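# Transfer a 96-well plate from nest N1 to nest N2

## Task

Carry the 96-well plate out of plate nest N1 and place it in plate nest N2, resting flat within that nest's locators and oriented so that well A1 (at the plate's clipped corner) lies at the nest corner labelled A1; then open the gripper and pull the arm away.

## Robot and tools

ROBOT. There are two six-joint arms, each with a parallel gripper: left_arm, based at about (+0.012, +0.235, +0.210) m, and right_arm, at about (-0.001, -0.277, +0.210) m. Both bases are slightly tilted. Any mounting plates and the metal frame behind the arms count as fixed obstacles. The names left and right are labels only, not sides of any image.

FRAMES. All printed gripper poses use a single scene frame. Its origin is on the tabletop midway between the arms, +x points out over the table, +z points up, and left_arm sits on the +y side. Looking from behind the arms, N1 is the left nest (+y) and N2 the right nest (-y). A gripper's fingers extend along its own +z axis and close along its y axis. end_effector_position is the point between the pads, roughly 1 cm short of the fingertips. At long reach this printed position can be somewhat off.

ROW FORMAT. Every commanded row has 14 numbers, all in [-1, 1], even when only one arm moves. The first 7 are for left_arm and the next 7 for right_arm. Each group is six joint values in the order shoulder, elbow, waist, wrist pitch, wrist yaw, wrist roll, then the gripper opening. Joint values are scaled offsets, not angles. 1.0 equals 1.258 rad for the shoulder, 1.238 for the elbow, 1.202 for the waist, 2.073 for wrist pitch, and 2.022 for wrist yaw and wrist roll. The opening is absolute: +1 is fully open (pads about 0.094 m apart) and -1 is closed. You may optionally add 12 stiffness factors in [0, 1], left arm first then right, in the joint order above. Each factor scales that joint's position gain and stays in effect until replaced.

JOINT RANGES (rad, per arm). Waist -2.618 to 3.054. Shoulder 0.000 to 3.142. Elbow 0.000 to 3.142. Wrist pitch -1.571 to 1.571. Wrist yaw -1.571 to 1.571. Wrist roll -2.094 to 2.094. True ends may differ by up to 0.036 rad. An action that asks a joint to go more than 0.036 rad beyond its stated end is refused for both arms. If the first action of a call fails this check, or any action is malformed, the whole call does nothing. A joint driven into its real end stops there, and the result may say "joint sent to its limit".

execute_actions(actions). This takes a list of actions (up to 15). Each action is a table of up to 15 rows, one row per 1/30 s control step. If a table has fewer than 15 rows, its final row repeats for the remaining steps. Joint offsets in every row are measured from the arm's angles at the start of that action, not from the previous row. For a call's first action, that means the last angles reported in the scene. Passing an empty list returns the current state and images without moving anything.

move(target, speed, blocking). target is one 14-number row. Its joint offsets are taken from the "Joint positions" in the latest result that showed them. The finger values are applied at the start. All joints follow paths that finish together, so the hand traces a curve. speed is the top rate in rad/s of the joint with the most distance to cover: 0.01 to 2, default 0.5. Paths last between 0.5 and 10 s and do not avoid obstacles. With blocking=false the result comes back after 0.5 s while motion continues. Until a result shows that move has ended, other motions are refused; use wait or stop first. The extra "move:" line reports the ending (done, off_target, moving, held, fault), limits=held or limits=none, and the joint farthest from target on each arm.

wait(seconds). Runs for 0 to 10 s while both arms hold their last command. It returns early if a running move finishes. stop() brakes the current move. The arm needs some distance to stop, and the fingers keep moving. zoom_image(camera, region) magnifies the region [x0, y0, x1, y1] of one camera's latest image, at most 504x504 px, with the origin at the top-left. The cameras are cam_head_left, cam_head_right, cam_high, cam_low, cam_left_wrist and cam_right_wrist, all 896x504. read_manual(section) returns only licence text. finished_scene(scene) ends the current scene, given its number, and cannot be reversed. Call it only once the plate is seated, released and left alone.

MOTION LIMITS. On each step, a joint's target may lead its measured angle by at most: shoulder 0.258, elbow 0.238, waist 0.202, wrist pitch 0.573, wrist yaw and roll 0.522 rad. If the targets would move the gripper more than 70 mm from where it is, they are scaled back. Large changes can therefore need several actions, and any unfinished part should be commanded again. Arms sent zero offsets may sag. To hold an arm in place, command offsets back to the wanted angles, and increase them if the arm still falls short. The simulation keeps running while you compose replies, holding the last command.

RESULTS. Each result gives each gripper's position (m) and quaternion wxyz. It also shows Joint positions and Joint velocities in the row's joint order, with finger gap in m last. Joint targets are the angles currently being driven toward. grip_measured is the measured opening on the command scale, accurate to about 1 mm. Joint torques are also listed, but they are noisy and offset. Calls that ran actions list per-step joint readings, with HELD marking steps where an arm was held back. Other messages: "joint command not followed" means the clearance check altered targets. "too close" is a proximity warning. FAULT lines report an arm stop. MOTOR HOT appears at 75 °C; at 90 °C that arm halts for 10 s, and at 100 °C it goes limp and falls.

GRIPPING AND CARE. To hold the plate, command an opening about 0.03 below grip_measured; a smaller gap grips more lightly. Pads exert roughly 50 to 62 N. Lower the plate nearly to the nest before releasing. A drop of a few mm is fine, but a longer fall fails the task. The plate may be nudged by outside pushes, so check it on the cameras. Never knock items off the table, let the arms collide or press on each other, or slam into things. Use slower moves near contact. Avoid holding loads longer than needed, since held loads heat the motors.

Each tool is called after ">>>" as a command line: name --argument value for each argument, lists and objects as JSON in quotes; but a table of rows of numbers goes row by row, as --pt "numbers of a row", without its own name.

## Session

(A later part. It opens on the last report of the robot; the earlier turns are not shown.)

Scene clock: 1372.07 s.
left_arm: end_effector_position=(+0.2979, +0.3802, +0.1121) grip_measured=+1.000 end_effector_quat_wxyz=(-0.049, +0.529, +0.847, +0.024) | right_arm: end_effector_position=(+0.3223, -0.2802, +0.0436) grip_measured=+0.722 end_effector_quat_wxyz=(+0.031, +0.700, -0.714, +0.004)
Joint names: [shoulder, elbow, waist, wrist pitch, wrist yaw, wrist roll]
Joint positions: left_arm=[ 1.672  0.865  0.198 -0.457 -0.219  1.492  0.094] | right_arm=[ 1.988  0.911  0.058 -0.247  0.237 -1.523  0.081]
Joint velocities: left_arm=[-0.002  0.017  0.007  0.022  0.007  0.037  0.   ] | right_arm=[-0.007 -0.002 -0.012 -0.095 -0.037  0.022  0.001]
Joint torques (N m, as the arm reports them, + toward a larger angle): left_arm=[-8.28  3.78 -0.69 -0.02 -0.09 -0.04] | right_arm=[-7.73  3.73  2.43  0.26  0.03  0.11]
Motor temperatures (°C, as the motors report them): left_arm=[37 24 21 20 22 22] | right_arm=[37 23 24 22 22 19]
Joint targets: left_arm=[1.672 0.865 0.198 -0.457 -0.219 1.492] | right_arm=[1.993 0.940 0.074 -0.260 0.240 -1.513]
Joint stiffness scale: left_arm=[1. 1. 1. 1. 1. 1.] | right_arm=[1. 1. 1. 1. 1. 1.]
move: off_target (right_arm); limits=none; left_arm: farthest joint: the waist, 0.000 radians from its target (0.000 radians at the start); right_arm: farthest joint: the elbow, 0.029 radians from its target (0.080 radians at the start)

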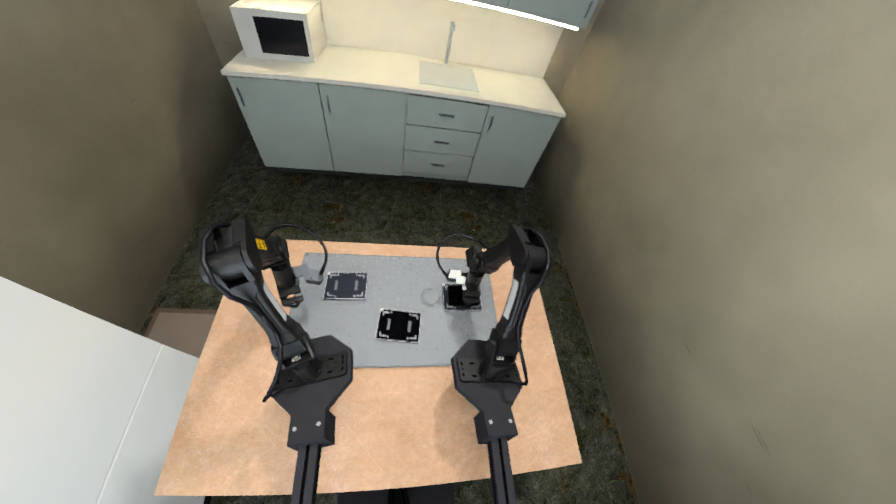

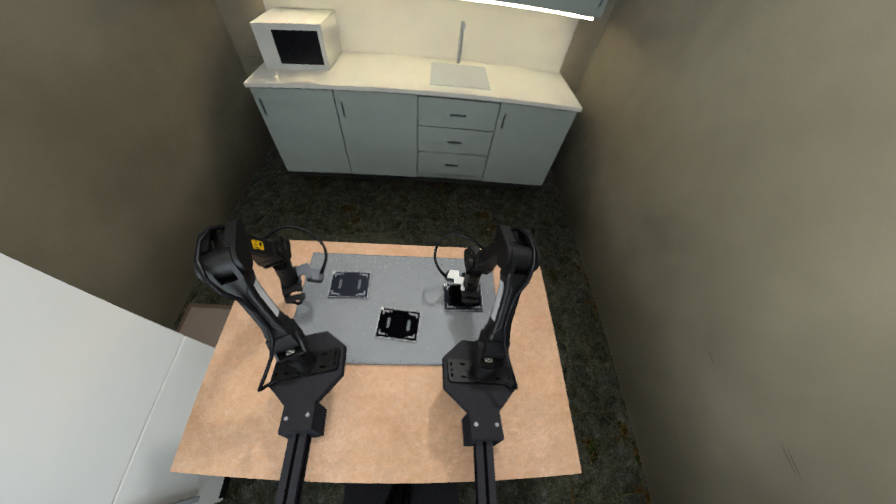

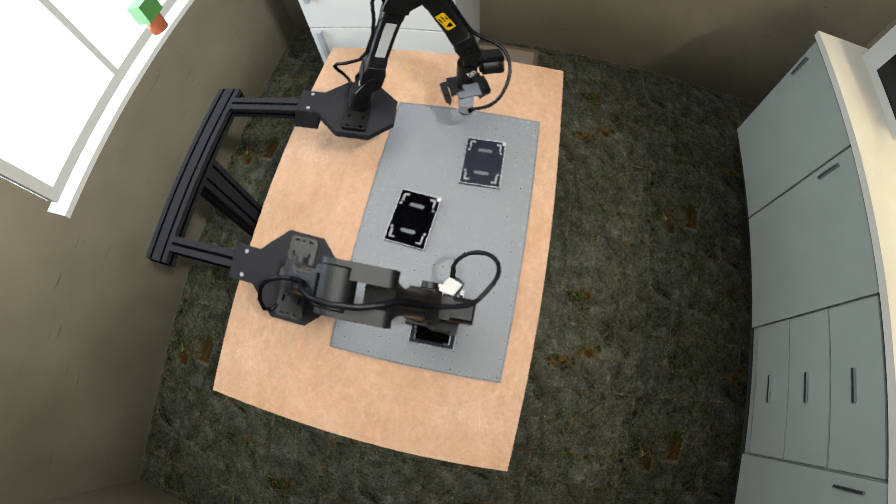

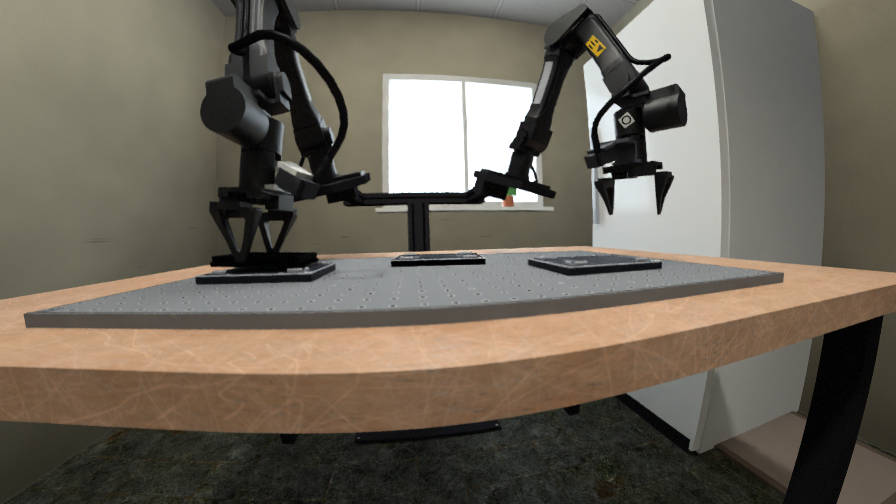

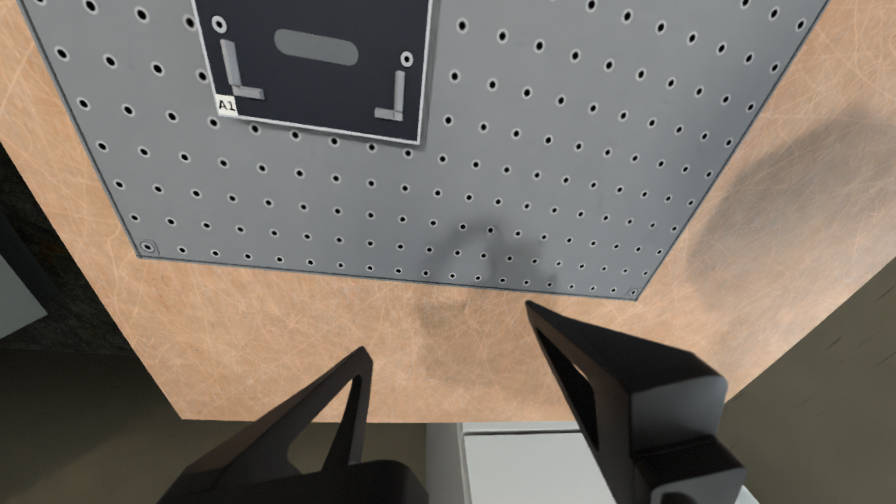

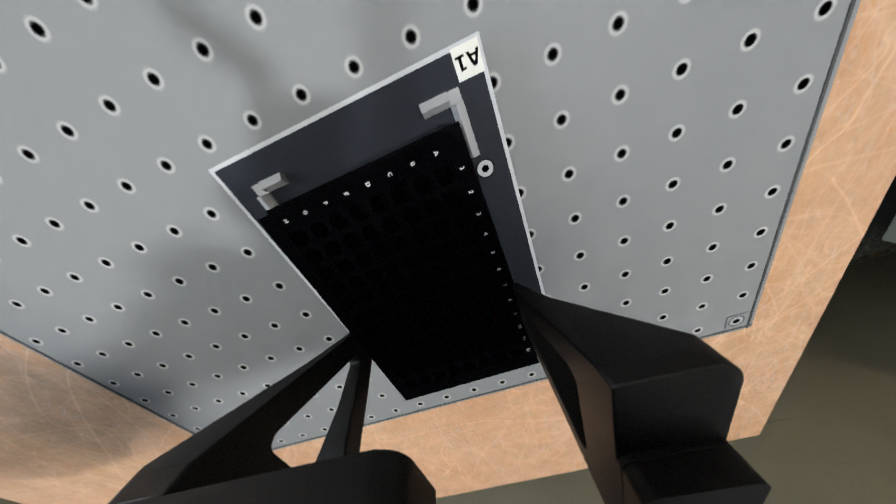

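>>> move --target '[0,0,0,0,0,0,1,0.015,0.0,0.020,0.0125,-0.0143,0.004,0.69]' --speed 0.05

Scene clock: 1388.90 s.
left_arm: end_effector_position=(+0.2979, +0.3802, +0.1121) grip_measured=+1.000 end_effector_quat_wxyz=(-0.049, +0.529, +0.847, +0.024) | right_arm: end_effector_position=(+0.3213, -0.2744, +0.0397) grip_measured=+0.722 end_effector_quat_wxyz=(+0.027, +0.702, -0.711, -0.002)
Joint names: [shoulder, elbow, waist, wrist pitch, wrist yaw, wrist roll]
Joint positions: left_arm=[ 1.672  0.865  0.198 -0.457 -0.219  1.492  0.094] | right_arm=[ 2.003  0.911  0.067 -0.234  0.225 -1.522  0.081]
Joint velocities: left_arm=[-0.012  0.012  0.017 -0.095  0.007  0.007  0.   ] | right_arm=[-0.027 -0.007 -0.002 -0.037 -0.037 -0.066  0.001]
Joint torques (N m, as the arm reports them, + toward a larger angle): left_arm=[-8.27  3.77 -0.7  -0.02 -0.09 -0.04] | right_arm=[-7.92  1.64  2.48  0.55 -0.16  0.09]
Motor temperatures (°C, as the motors report them): left_arm=[37 24 21 20 22 22] | right_arm=[37 23 24 22 22 19]
Joint targets: left_arm=[1.672 0.865 0.198 -0.457 -0.219 1.492] | right_arm=[2.007 0.911 0.082 -0.221 0.208 -1.515]
Joint stiffness scale: left_arm=[1. 1. 1. 1. 1. 1.] | right_arm=[1. 1. 1. 1. 1. 1.]
move: done; limits=none; left_arm: farthest joint: the waist, 0.000 radians from its target (0.000 radians at the start); right_arm: farthest joint: the wrist yaw, 0.017 radians from its target (0.029 radians at the start)

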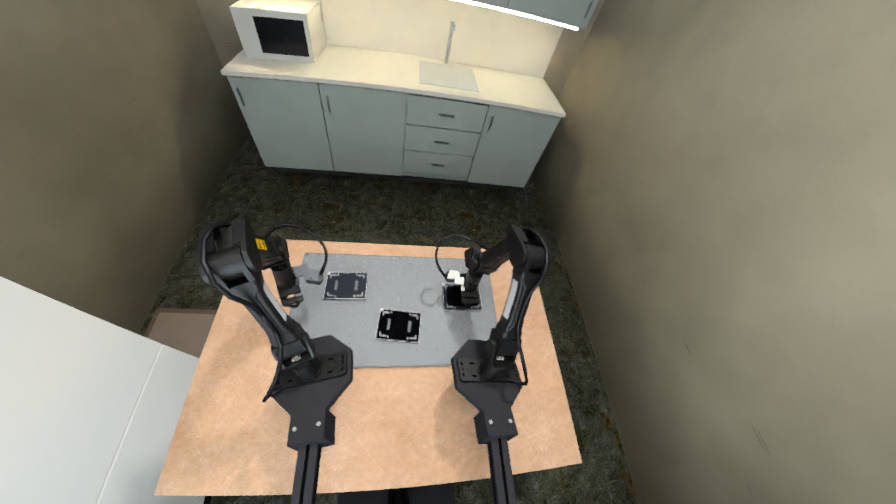

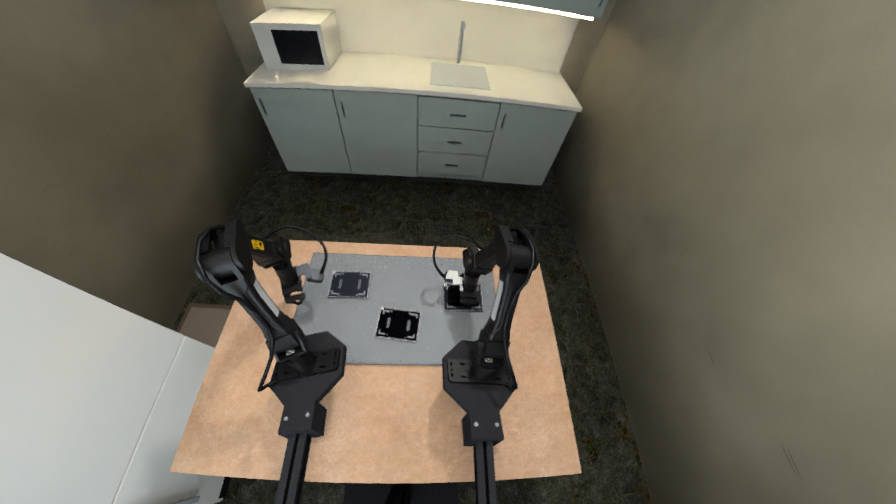

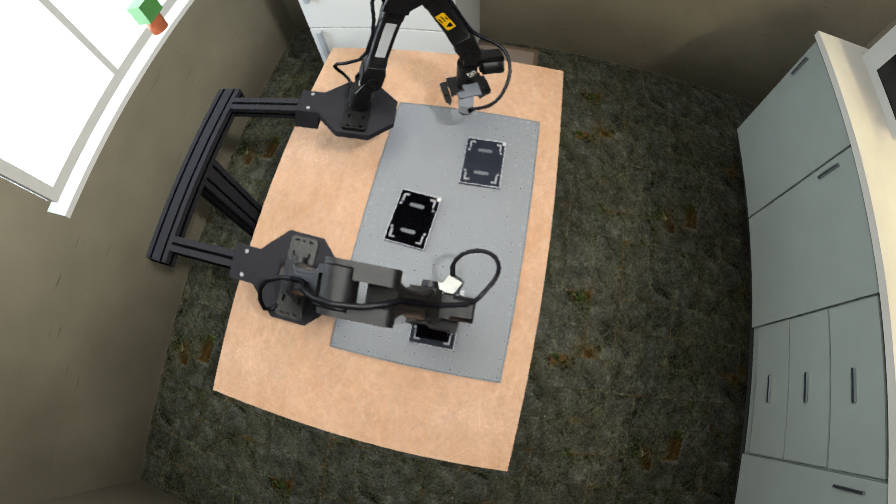

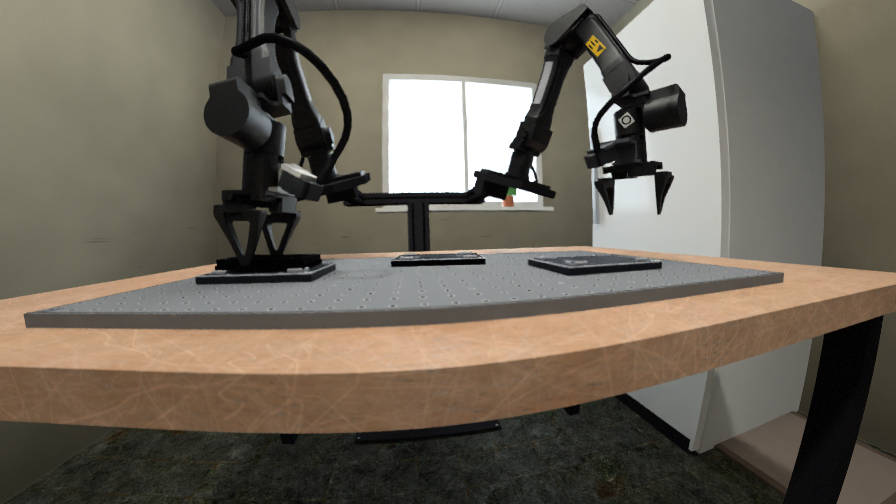

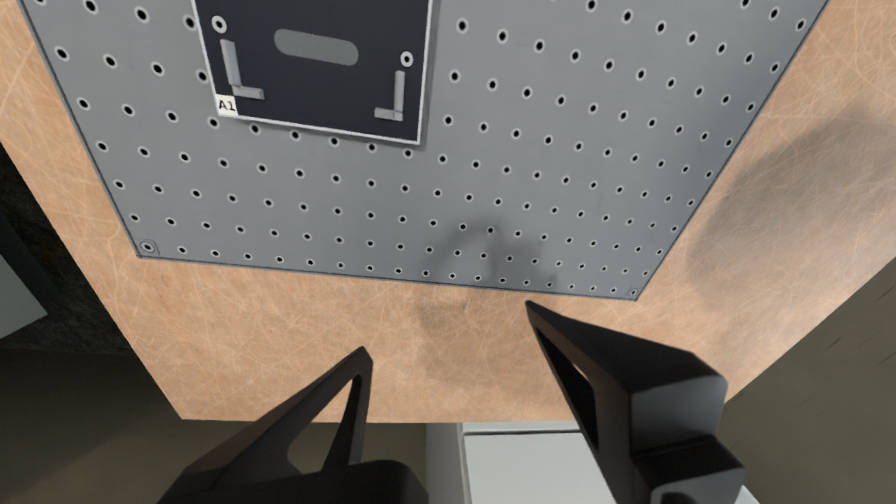

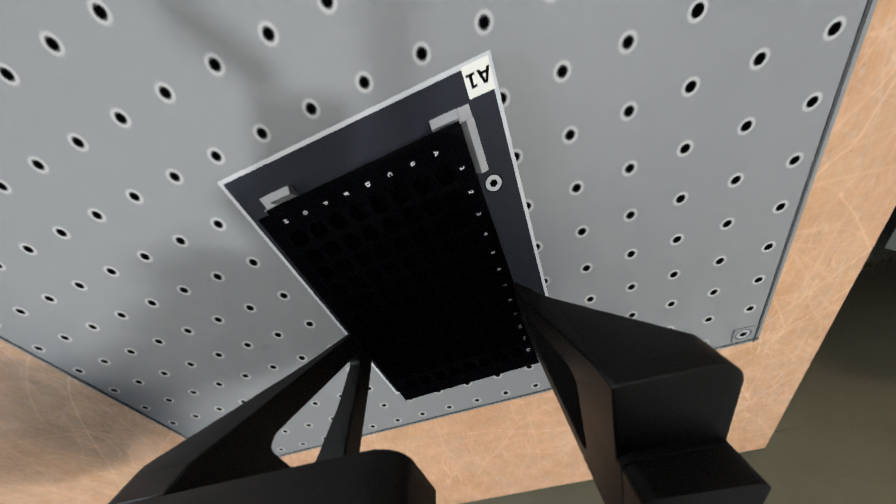

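>>> execute_actions --actions '[]'

Scene clock: 1410.43 s.
left_arm: end_effector_position=(+0.2979, +0.3802, +0.1121) grip_measured=+1.000 end_effector_quat_wxyz=(-0.049, +0.529, +0.847, +0.024) | right_arm: end_effector_position=(+0.3213, -0.2744, +0.0397) grip_measured=+0.722 end_effector_quat_wxyz=(+0.027, +0.702, -0.711, -0.002)
Joint names: [shoulder, elbow, waist, wrist pitch, wrist yaw, wrist roll]
Joint positions: left_arm=[ 1.672  0.865  0.198 -0.457 -0.219  1.492  0.094] | right_arm=[ 2.003  0.911  0.067 -0.234  0.225 -1.522  0.081]
Joint velocities: left_arm=[-0.017 -0.017 -0.007 -0.022 -0.066  0.051  0.   ] | right_arm=[ 0.012 -0.002  0.007 -0.007 -0.022 -0.022  0.001]
Joint torques (N m, as the arm reports them, + toward a larger angle): left_arm=[-8.27  3.77 -0.7  -0.02 -0.09 -0.04] | right_arm=[-7.93  1.69  2.44  0.55 -0.16  0.09]
Motor temperatures (°C, as the motors report them): left_arm=[37 24 20 20 22 22] | right_arm=[37 22 24 22 22 19]
Joint targets: left_arm=[1.672 0.865 0.198 -0.457 -0.219 1.492] | right_arm=[2.007 0.911 0.082 -0.221 0.208 -1.515]
Joint stiffness scale: left_arm=[1. 1. 1. 1. 1. 1.] | right_arm=[1. 1. 1. 1. 1. 1.]

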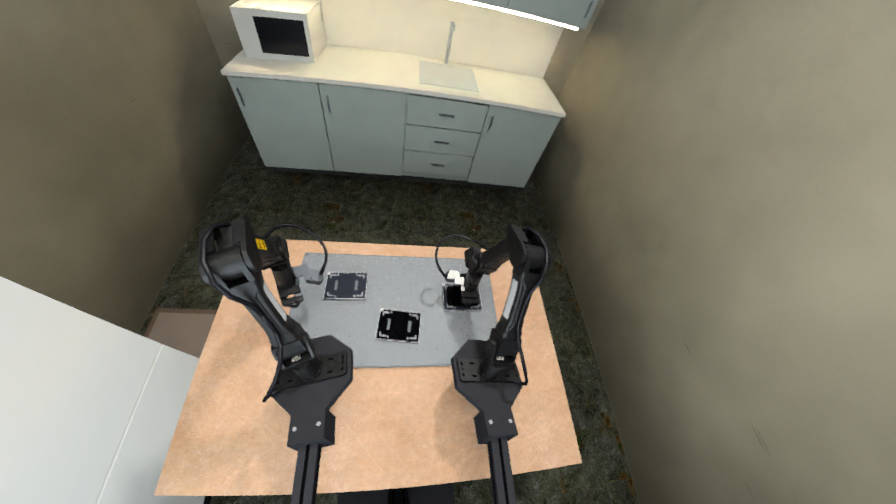

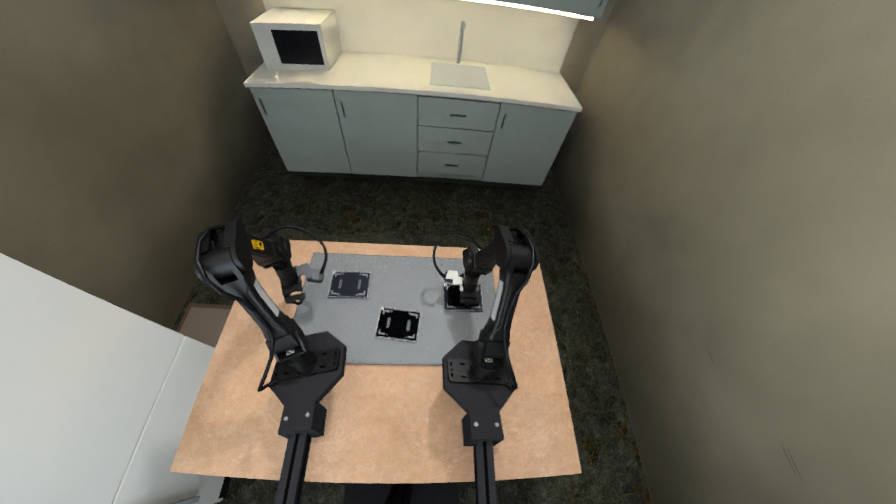

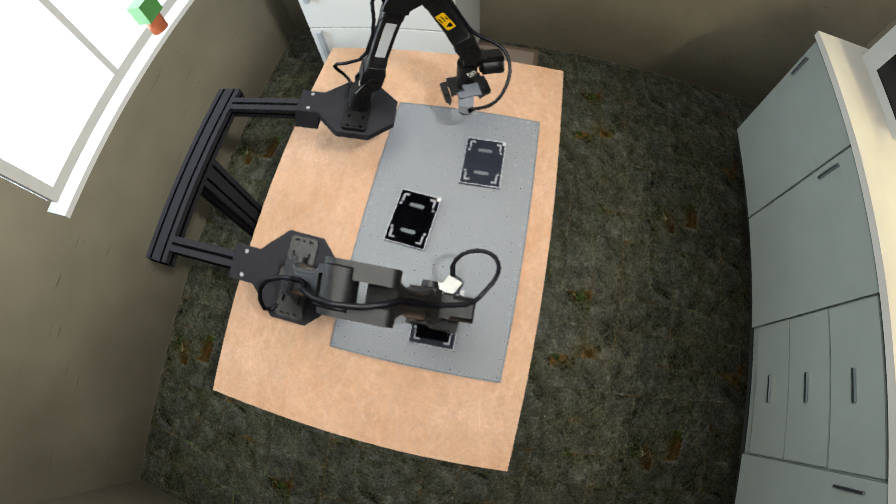

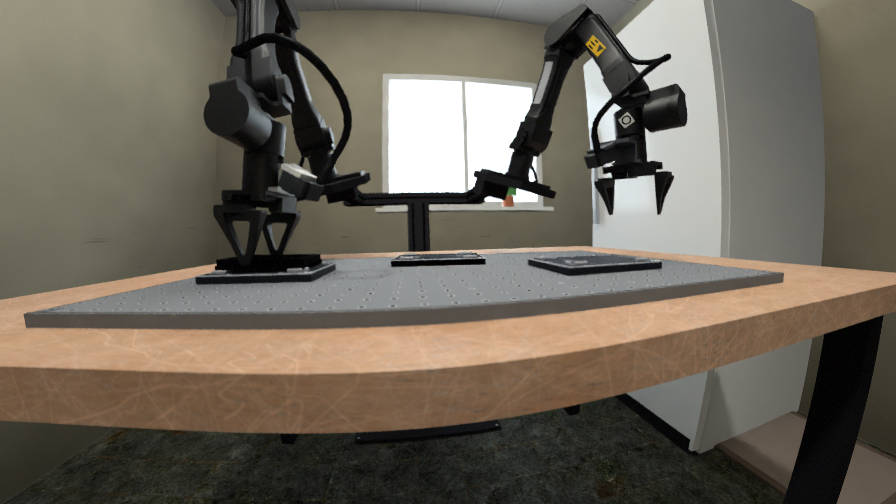

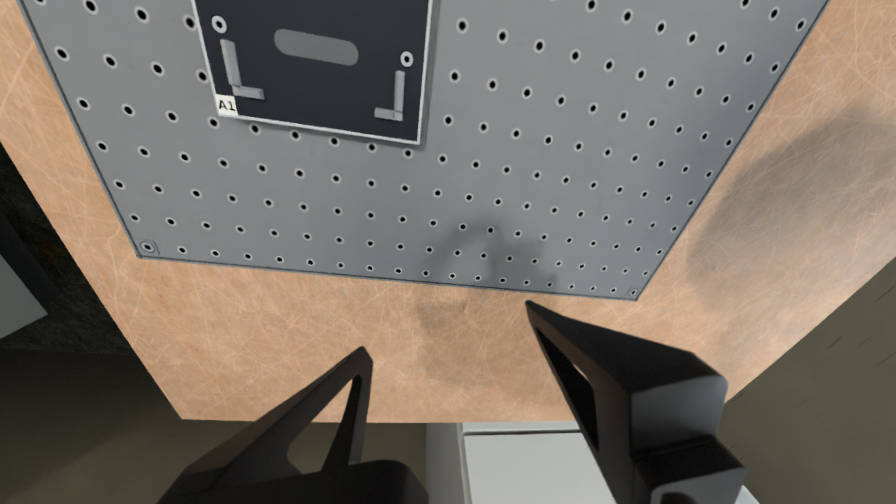

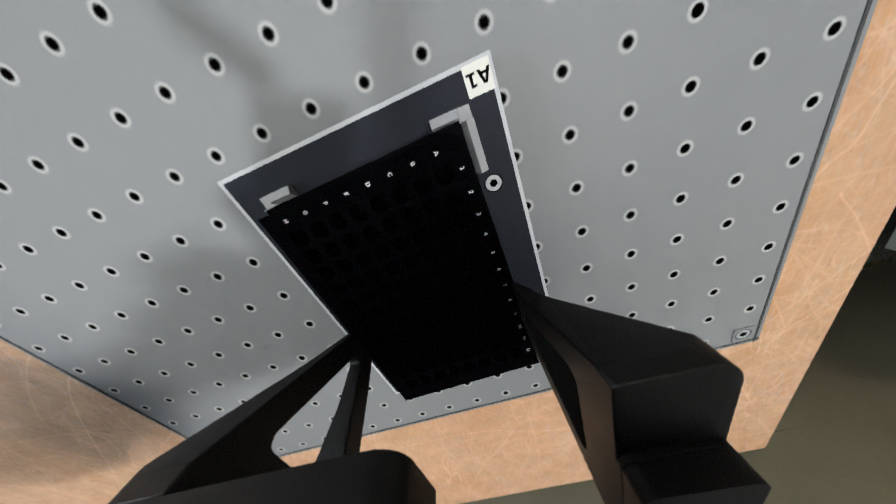

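>>> zoom_image --camera "cam_right_wrist" --region '[220, 40, 560, 260]'

>>> zoom_image --camera "cam_low" --region '[185, 225, 345, 295]'

Region (220, 40, 560, 260) of cam_right_wrist's 896x504 image, scaled by 1.482, with more detail than that image has; it fills the top 326 rows of this view, and the rest is white.

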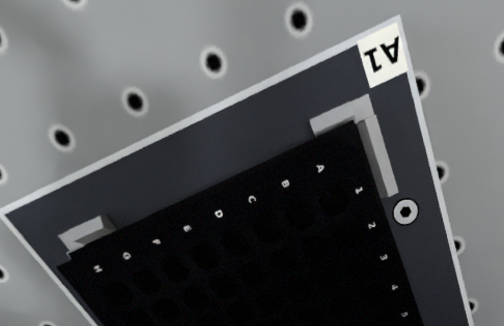

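Region (185, 225, 345, 295) of cam_low's 896x504 image, scaled by 3.150, with more detail than that image has; it fills the top 220 rows of this view, and the rest is white.

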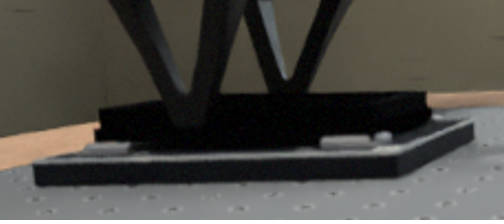

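>>> move --target '[0,0,0,0,0,0,1, 0.0119,0,-0.0083,0.0092,-0.0084,-0.0059,0.69]' --speed 0.03

>>> zoom_image --camera "cam_right_wrist" --region '[220, 40, 560, 260]'

>>> zoom_image --camera "cam_low" --region '[185, 225, 345, 295]'

Scene clock: 1438.10 s.
left_arm: end_effector_position=(+0.2979, +0.3802, +0.1121) grip_measured=+1.000 end_effector_quat_wxyz=(-0.049, +0.529, +0.847, +0.024) | right_arm: end_effector_position=(+0.3211, -0.2753, +0.0372) grip_measured=+0.722 end_effector_quat_wxyz=(+0.027, +0.702, -0.712, -0.002)
Joint names: [shoulder, elbow, waist, wrist pitch, wrist yaw, wrist roll]
Joint positions: left_arm=[ 1.672  0.865  0.198 -0.457 -0.219  1.492  0.094] | right_arm=[ 2.012  0.911  0.063 -0.225  0.224 -1.524  0.081]
Joint velocities: left_arm=[-0.007 -0.027 -0.042 -0.007  0.007  0.081  0.   ] | right_arm=[-0.012 -0.002 -0.007 -0.007  0.037  0.051 -0.001]
Joint torques (N m, as the arm reports them, + toward a larger angle): left_arm=[-8.27  3.77 -0.69 -0.02 -0.09 -0.04] | right_arm=[-7.74  1.65  0.97  0.5  -0.17 -0.07]
Motor temperatures (°C, as the motors report them): left_arm=[37 24 20 20 22 22] | right_arm=[37 22 24 22 22 19]
Joint targets: left_arm=[1.672 0.865 0.198 -0.457 -0.219 1.492] | right_arm=[2.018 0.911 0.057 -0.215 0.208 -1.534]
Joint stiffness scale: left_arm=[1. 1. 1. 1. 1. 1.] | right_arm=[1. 1. 1. 1. 1. 1.]
move: done; limits=none; left_arm: farthest joint: the waist, 0.000 radians from its target (0.000 radians at the start); right_arm: farthest joint: the wrist yaw, 0.016 radians from its target (0.017 radians at the start)

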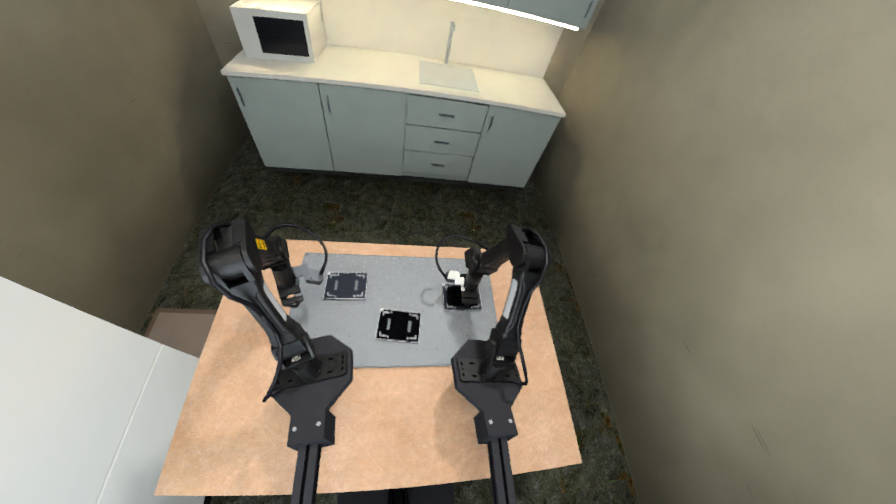

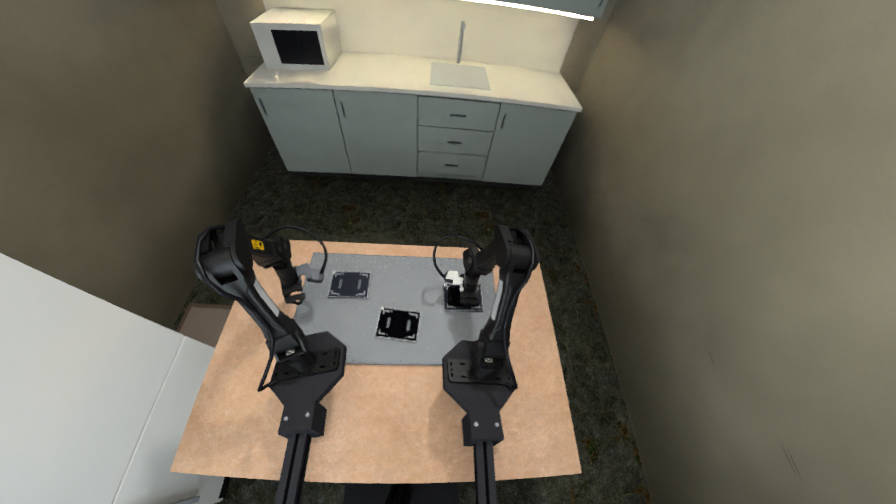

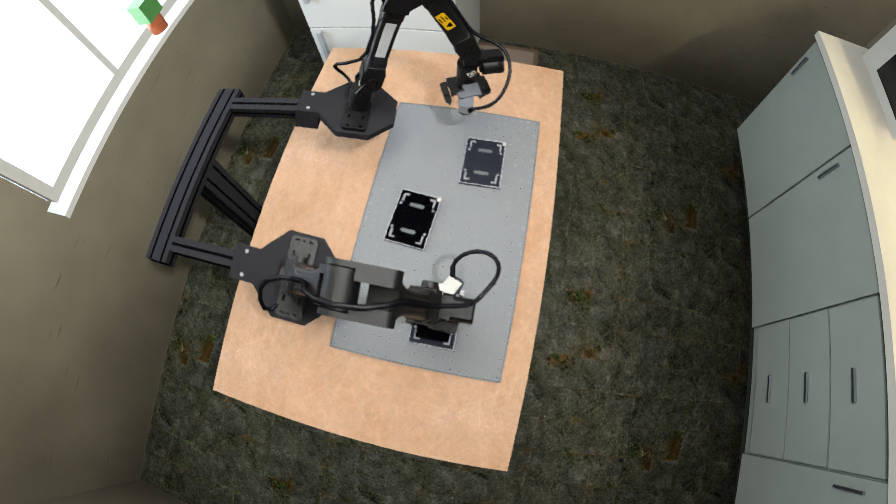

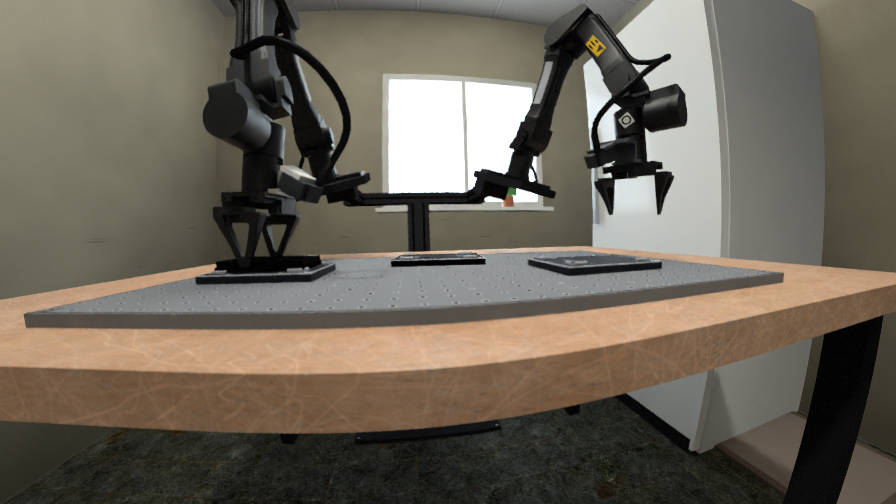

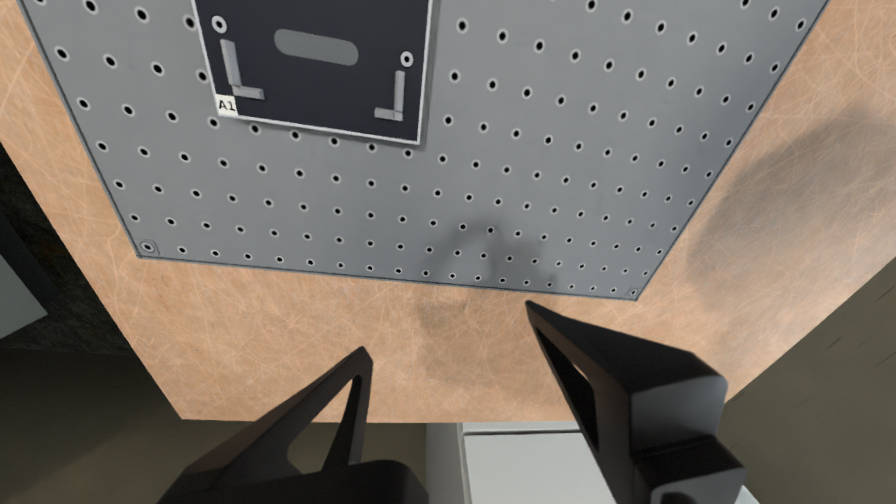

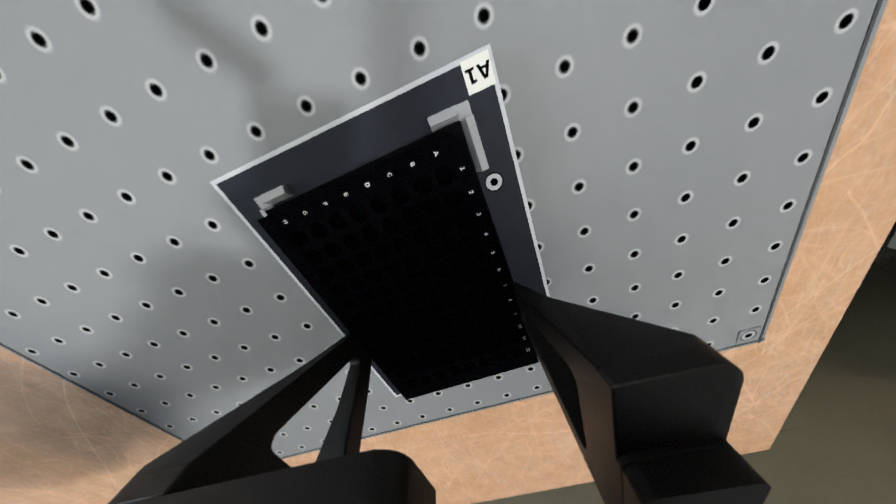

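Region (220, 40, 560, 260) of cam_right_wrist's 896x504 image, scaled by 1.482, with more detail than that image has; it fills the top 326 rows of this view, and the rest is white.

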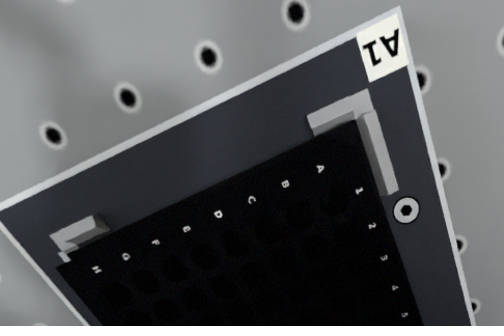

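Region (185, 225, 345, 295) of cam_low's 896x504 image, scaled by 3.150, with more detail than that image has; it fills the top 220 rows of this view, and the rest is white.

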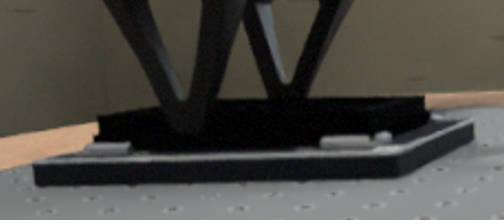

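>>> zoom_image --camera "cam_right_wrist" --region '[400, 80, 520, 200]'

>>> zoom_image --camera "cam_right_wrist" --region '[235, 160, 335, 260]'

Region (400, 80, 520, 200) of cam_right_wrist's 896x504 image, scaled by 4.200, with more detail than that image has.

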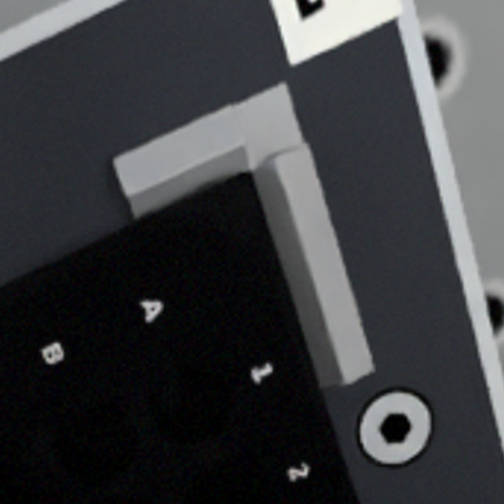

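Region (235, 160, 335, 260) of cam_right_wrist's 896x504 image, scaled by 5.040, with more detail than that image has.

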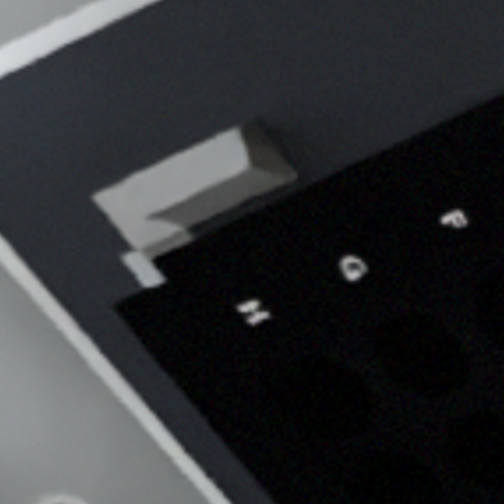

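>>> move --target '[0,0,0,0,0,0,1, 0.0151,0,-0.0067,0.0087,-0.0079,-0.0059,0.69]' --speed 0.03

>>> zoom_image --camera "cam_right_wrist" --region '[220, 40, 560, 260]'

>>> zoom_image --camera "cam_low" --region '[185, 225, 345, 295]'

Scene clock: 1463.07 s.
left_arm: end_effector_position=(+0.2979, +0.3802, +0.1121) grip_measured=+1.000 end_effector_quat_wxyz=(-0.049, +0.529, +0.847, +0.024) | right_arm: end_effector_position=(+0.3208, -0.2752, +0.0366) grip_measured=+0.722 end_effector_quat_wxyz=(+0.027, +0.702, -0.712, -0.002)
Joint names: [shoulder, elbow, waist, wrist pitch, wrist yaw, wrist roll]
Joint positions: left_arm=[ 1.672  0.865  0.198 -0.457 -0.219  1.492  0.094] | right_arm=[ 2.014  0.911  0.063 -0.224  0.224 -1.524  0.081]
Joint velocities: left_arm=[ 0.017  0.002  0.002 -0.022 -0.051 -0.051  0.   ] | right_arm=[ 0.007 -0.007  0.012 -0.007 -0.066 -0.051 -0.   ]
Joint torques (N m, as the arm reports them, + toward a larger angle): left_arm=[-8.28  3.77 -0.69 -0.02 -0.09 -0.04] | right_arm=[-6.94  1.66  0.75  0.6  -0.16 -0.09]
Motor temperatures (°C, as the motors report them): left_arm=[37 24 20 20 22 22] | right_arm=[36 22 24 22 22 19]
Joint targets: left_arm=[1.672 0.865 0.198 -0.457 -0.219 1.492] | right_arm=[2.031 0.911 0.054 -0.207 0.208 -1.536]
Joint stiffness scale: left_arm=[1. 1. 1. 1. 1. 1.] | right_arm=[1. 1. 1. 1. 1. 1.]
move: done; limits=none; left_arm: farthest joint: the waist, 0.000 radians from its target (0.000 radians at the start); right_arm: farthest joint: the shoulder, 0.017 radians from its target (0.019 radians at the start)

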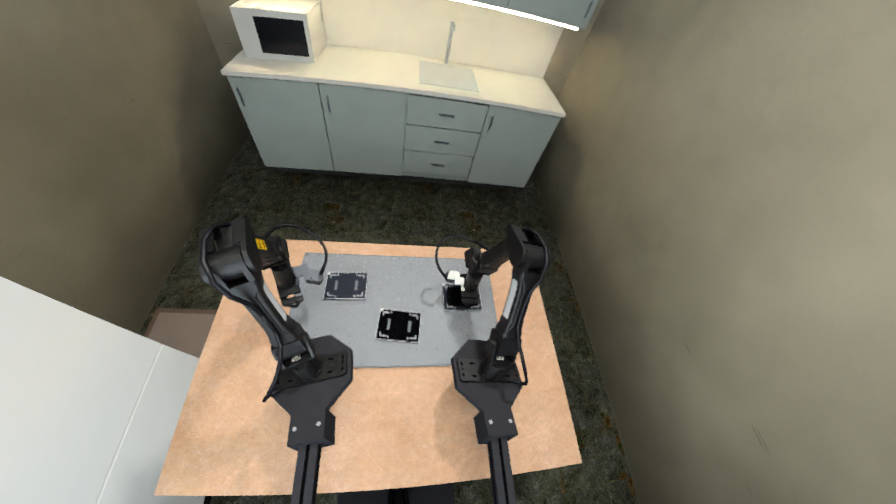

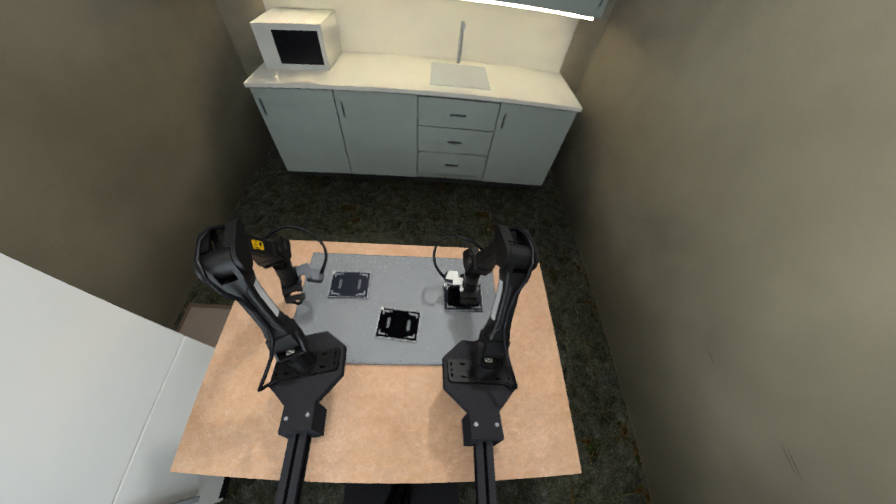

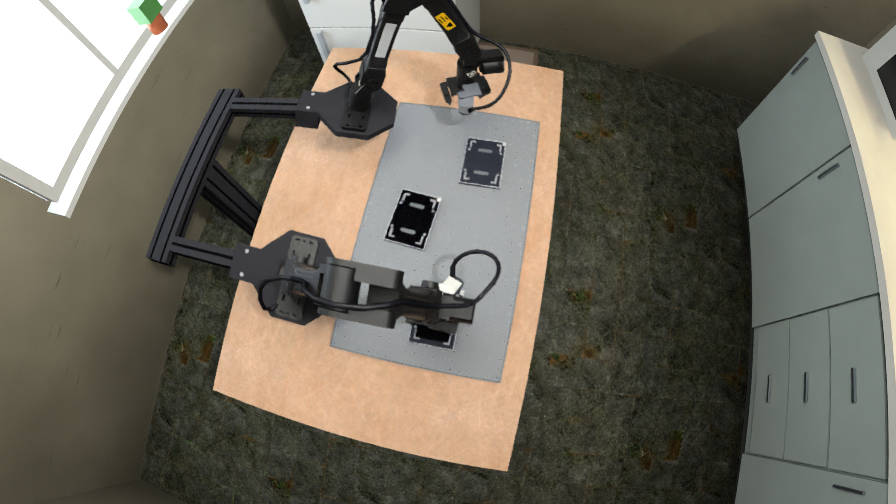

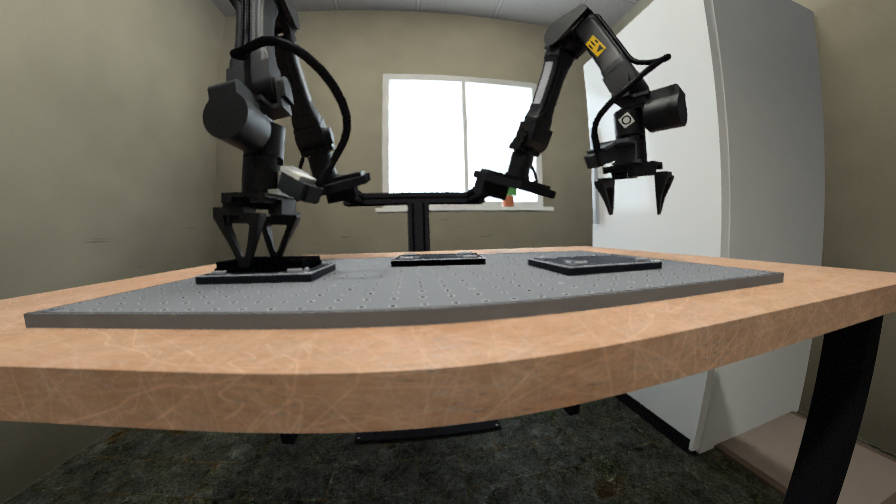

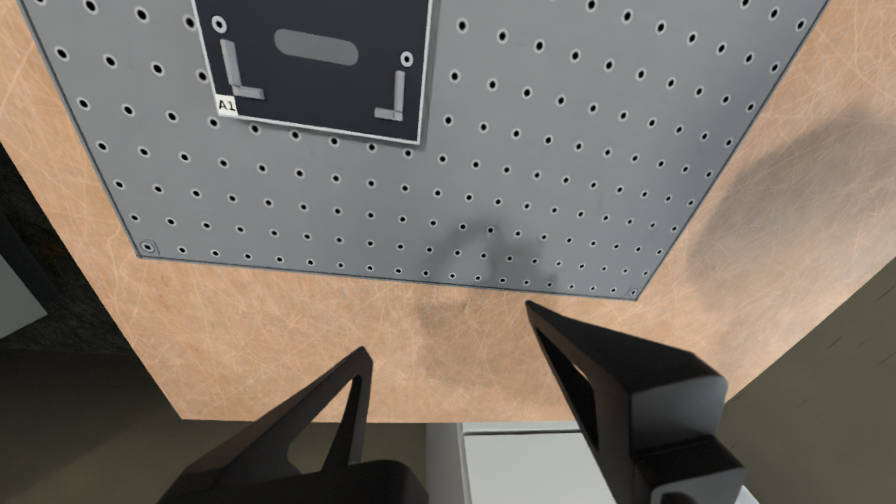

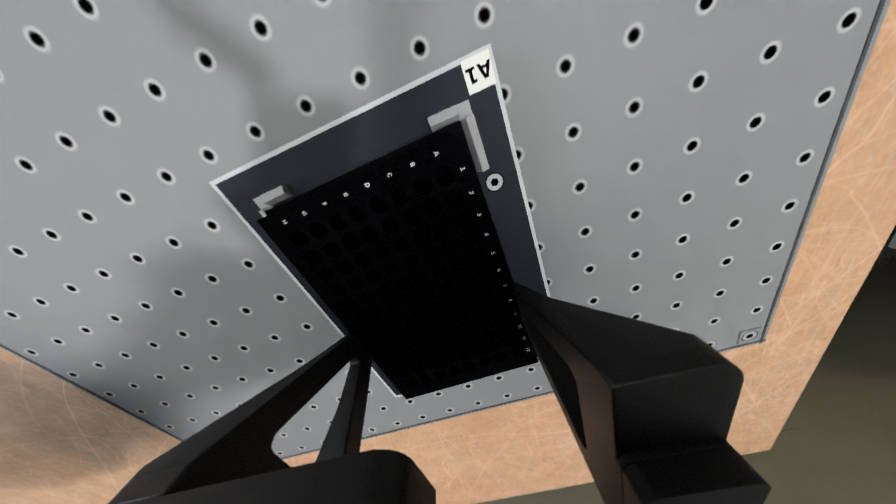

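Region (220, 40, 560, 260) of cam_right_wrist's 896x504 image, scaled by 1.482, with more detail than that image has; it fills the top 326 rows of this view, and the rest is white.

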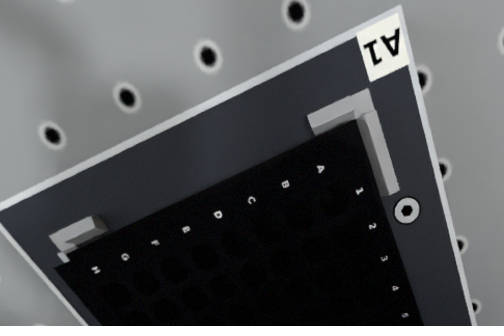

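Region (185, 225, 345, 295) of cam_low's 896x504 image, scaled by 3.150, with more detail than that image has; it fills the top 220 rows of this view, and the rest is white.

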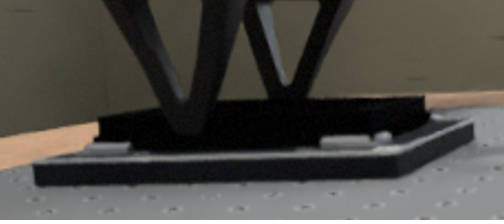

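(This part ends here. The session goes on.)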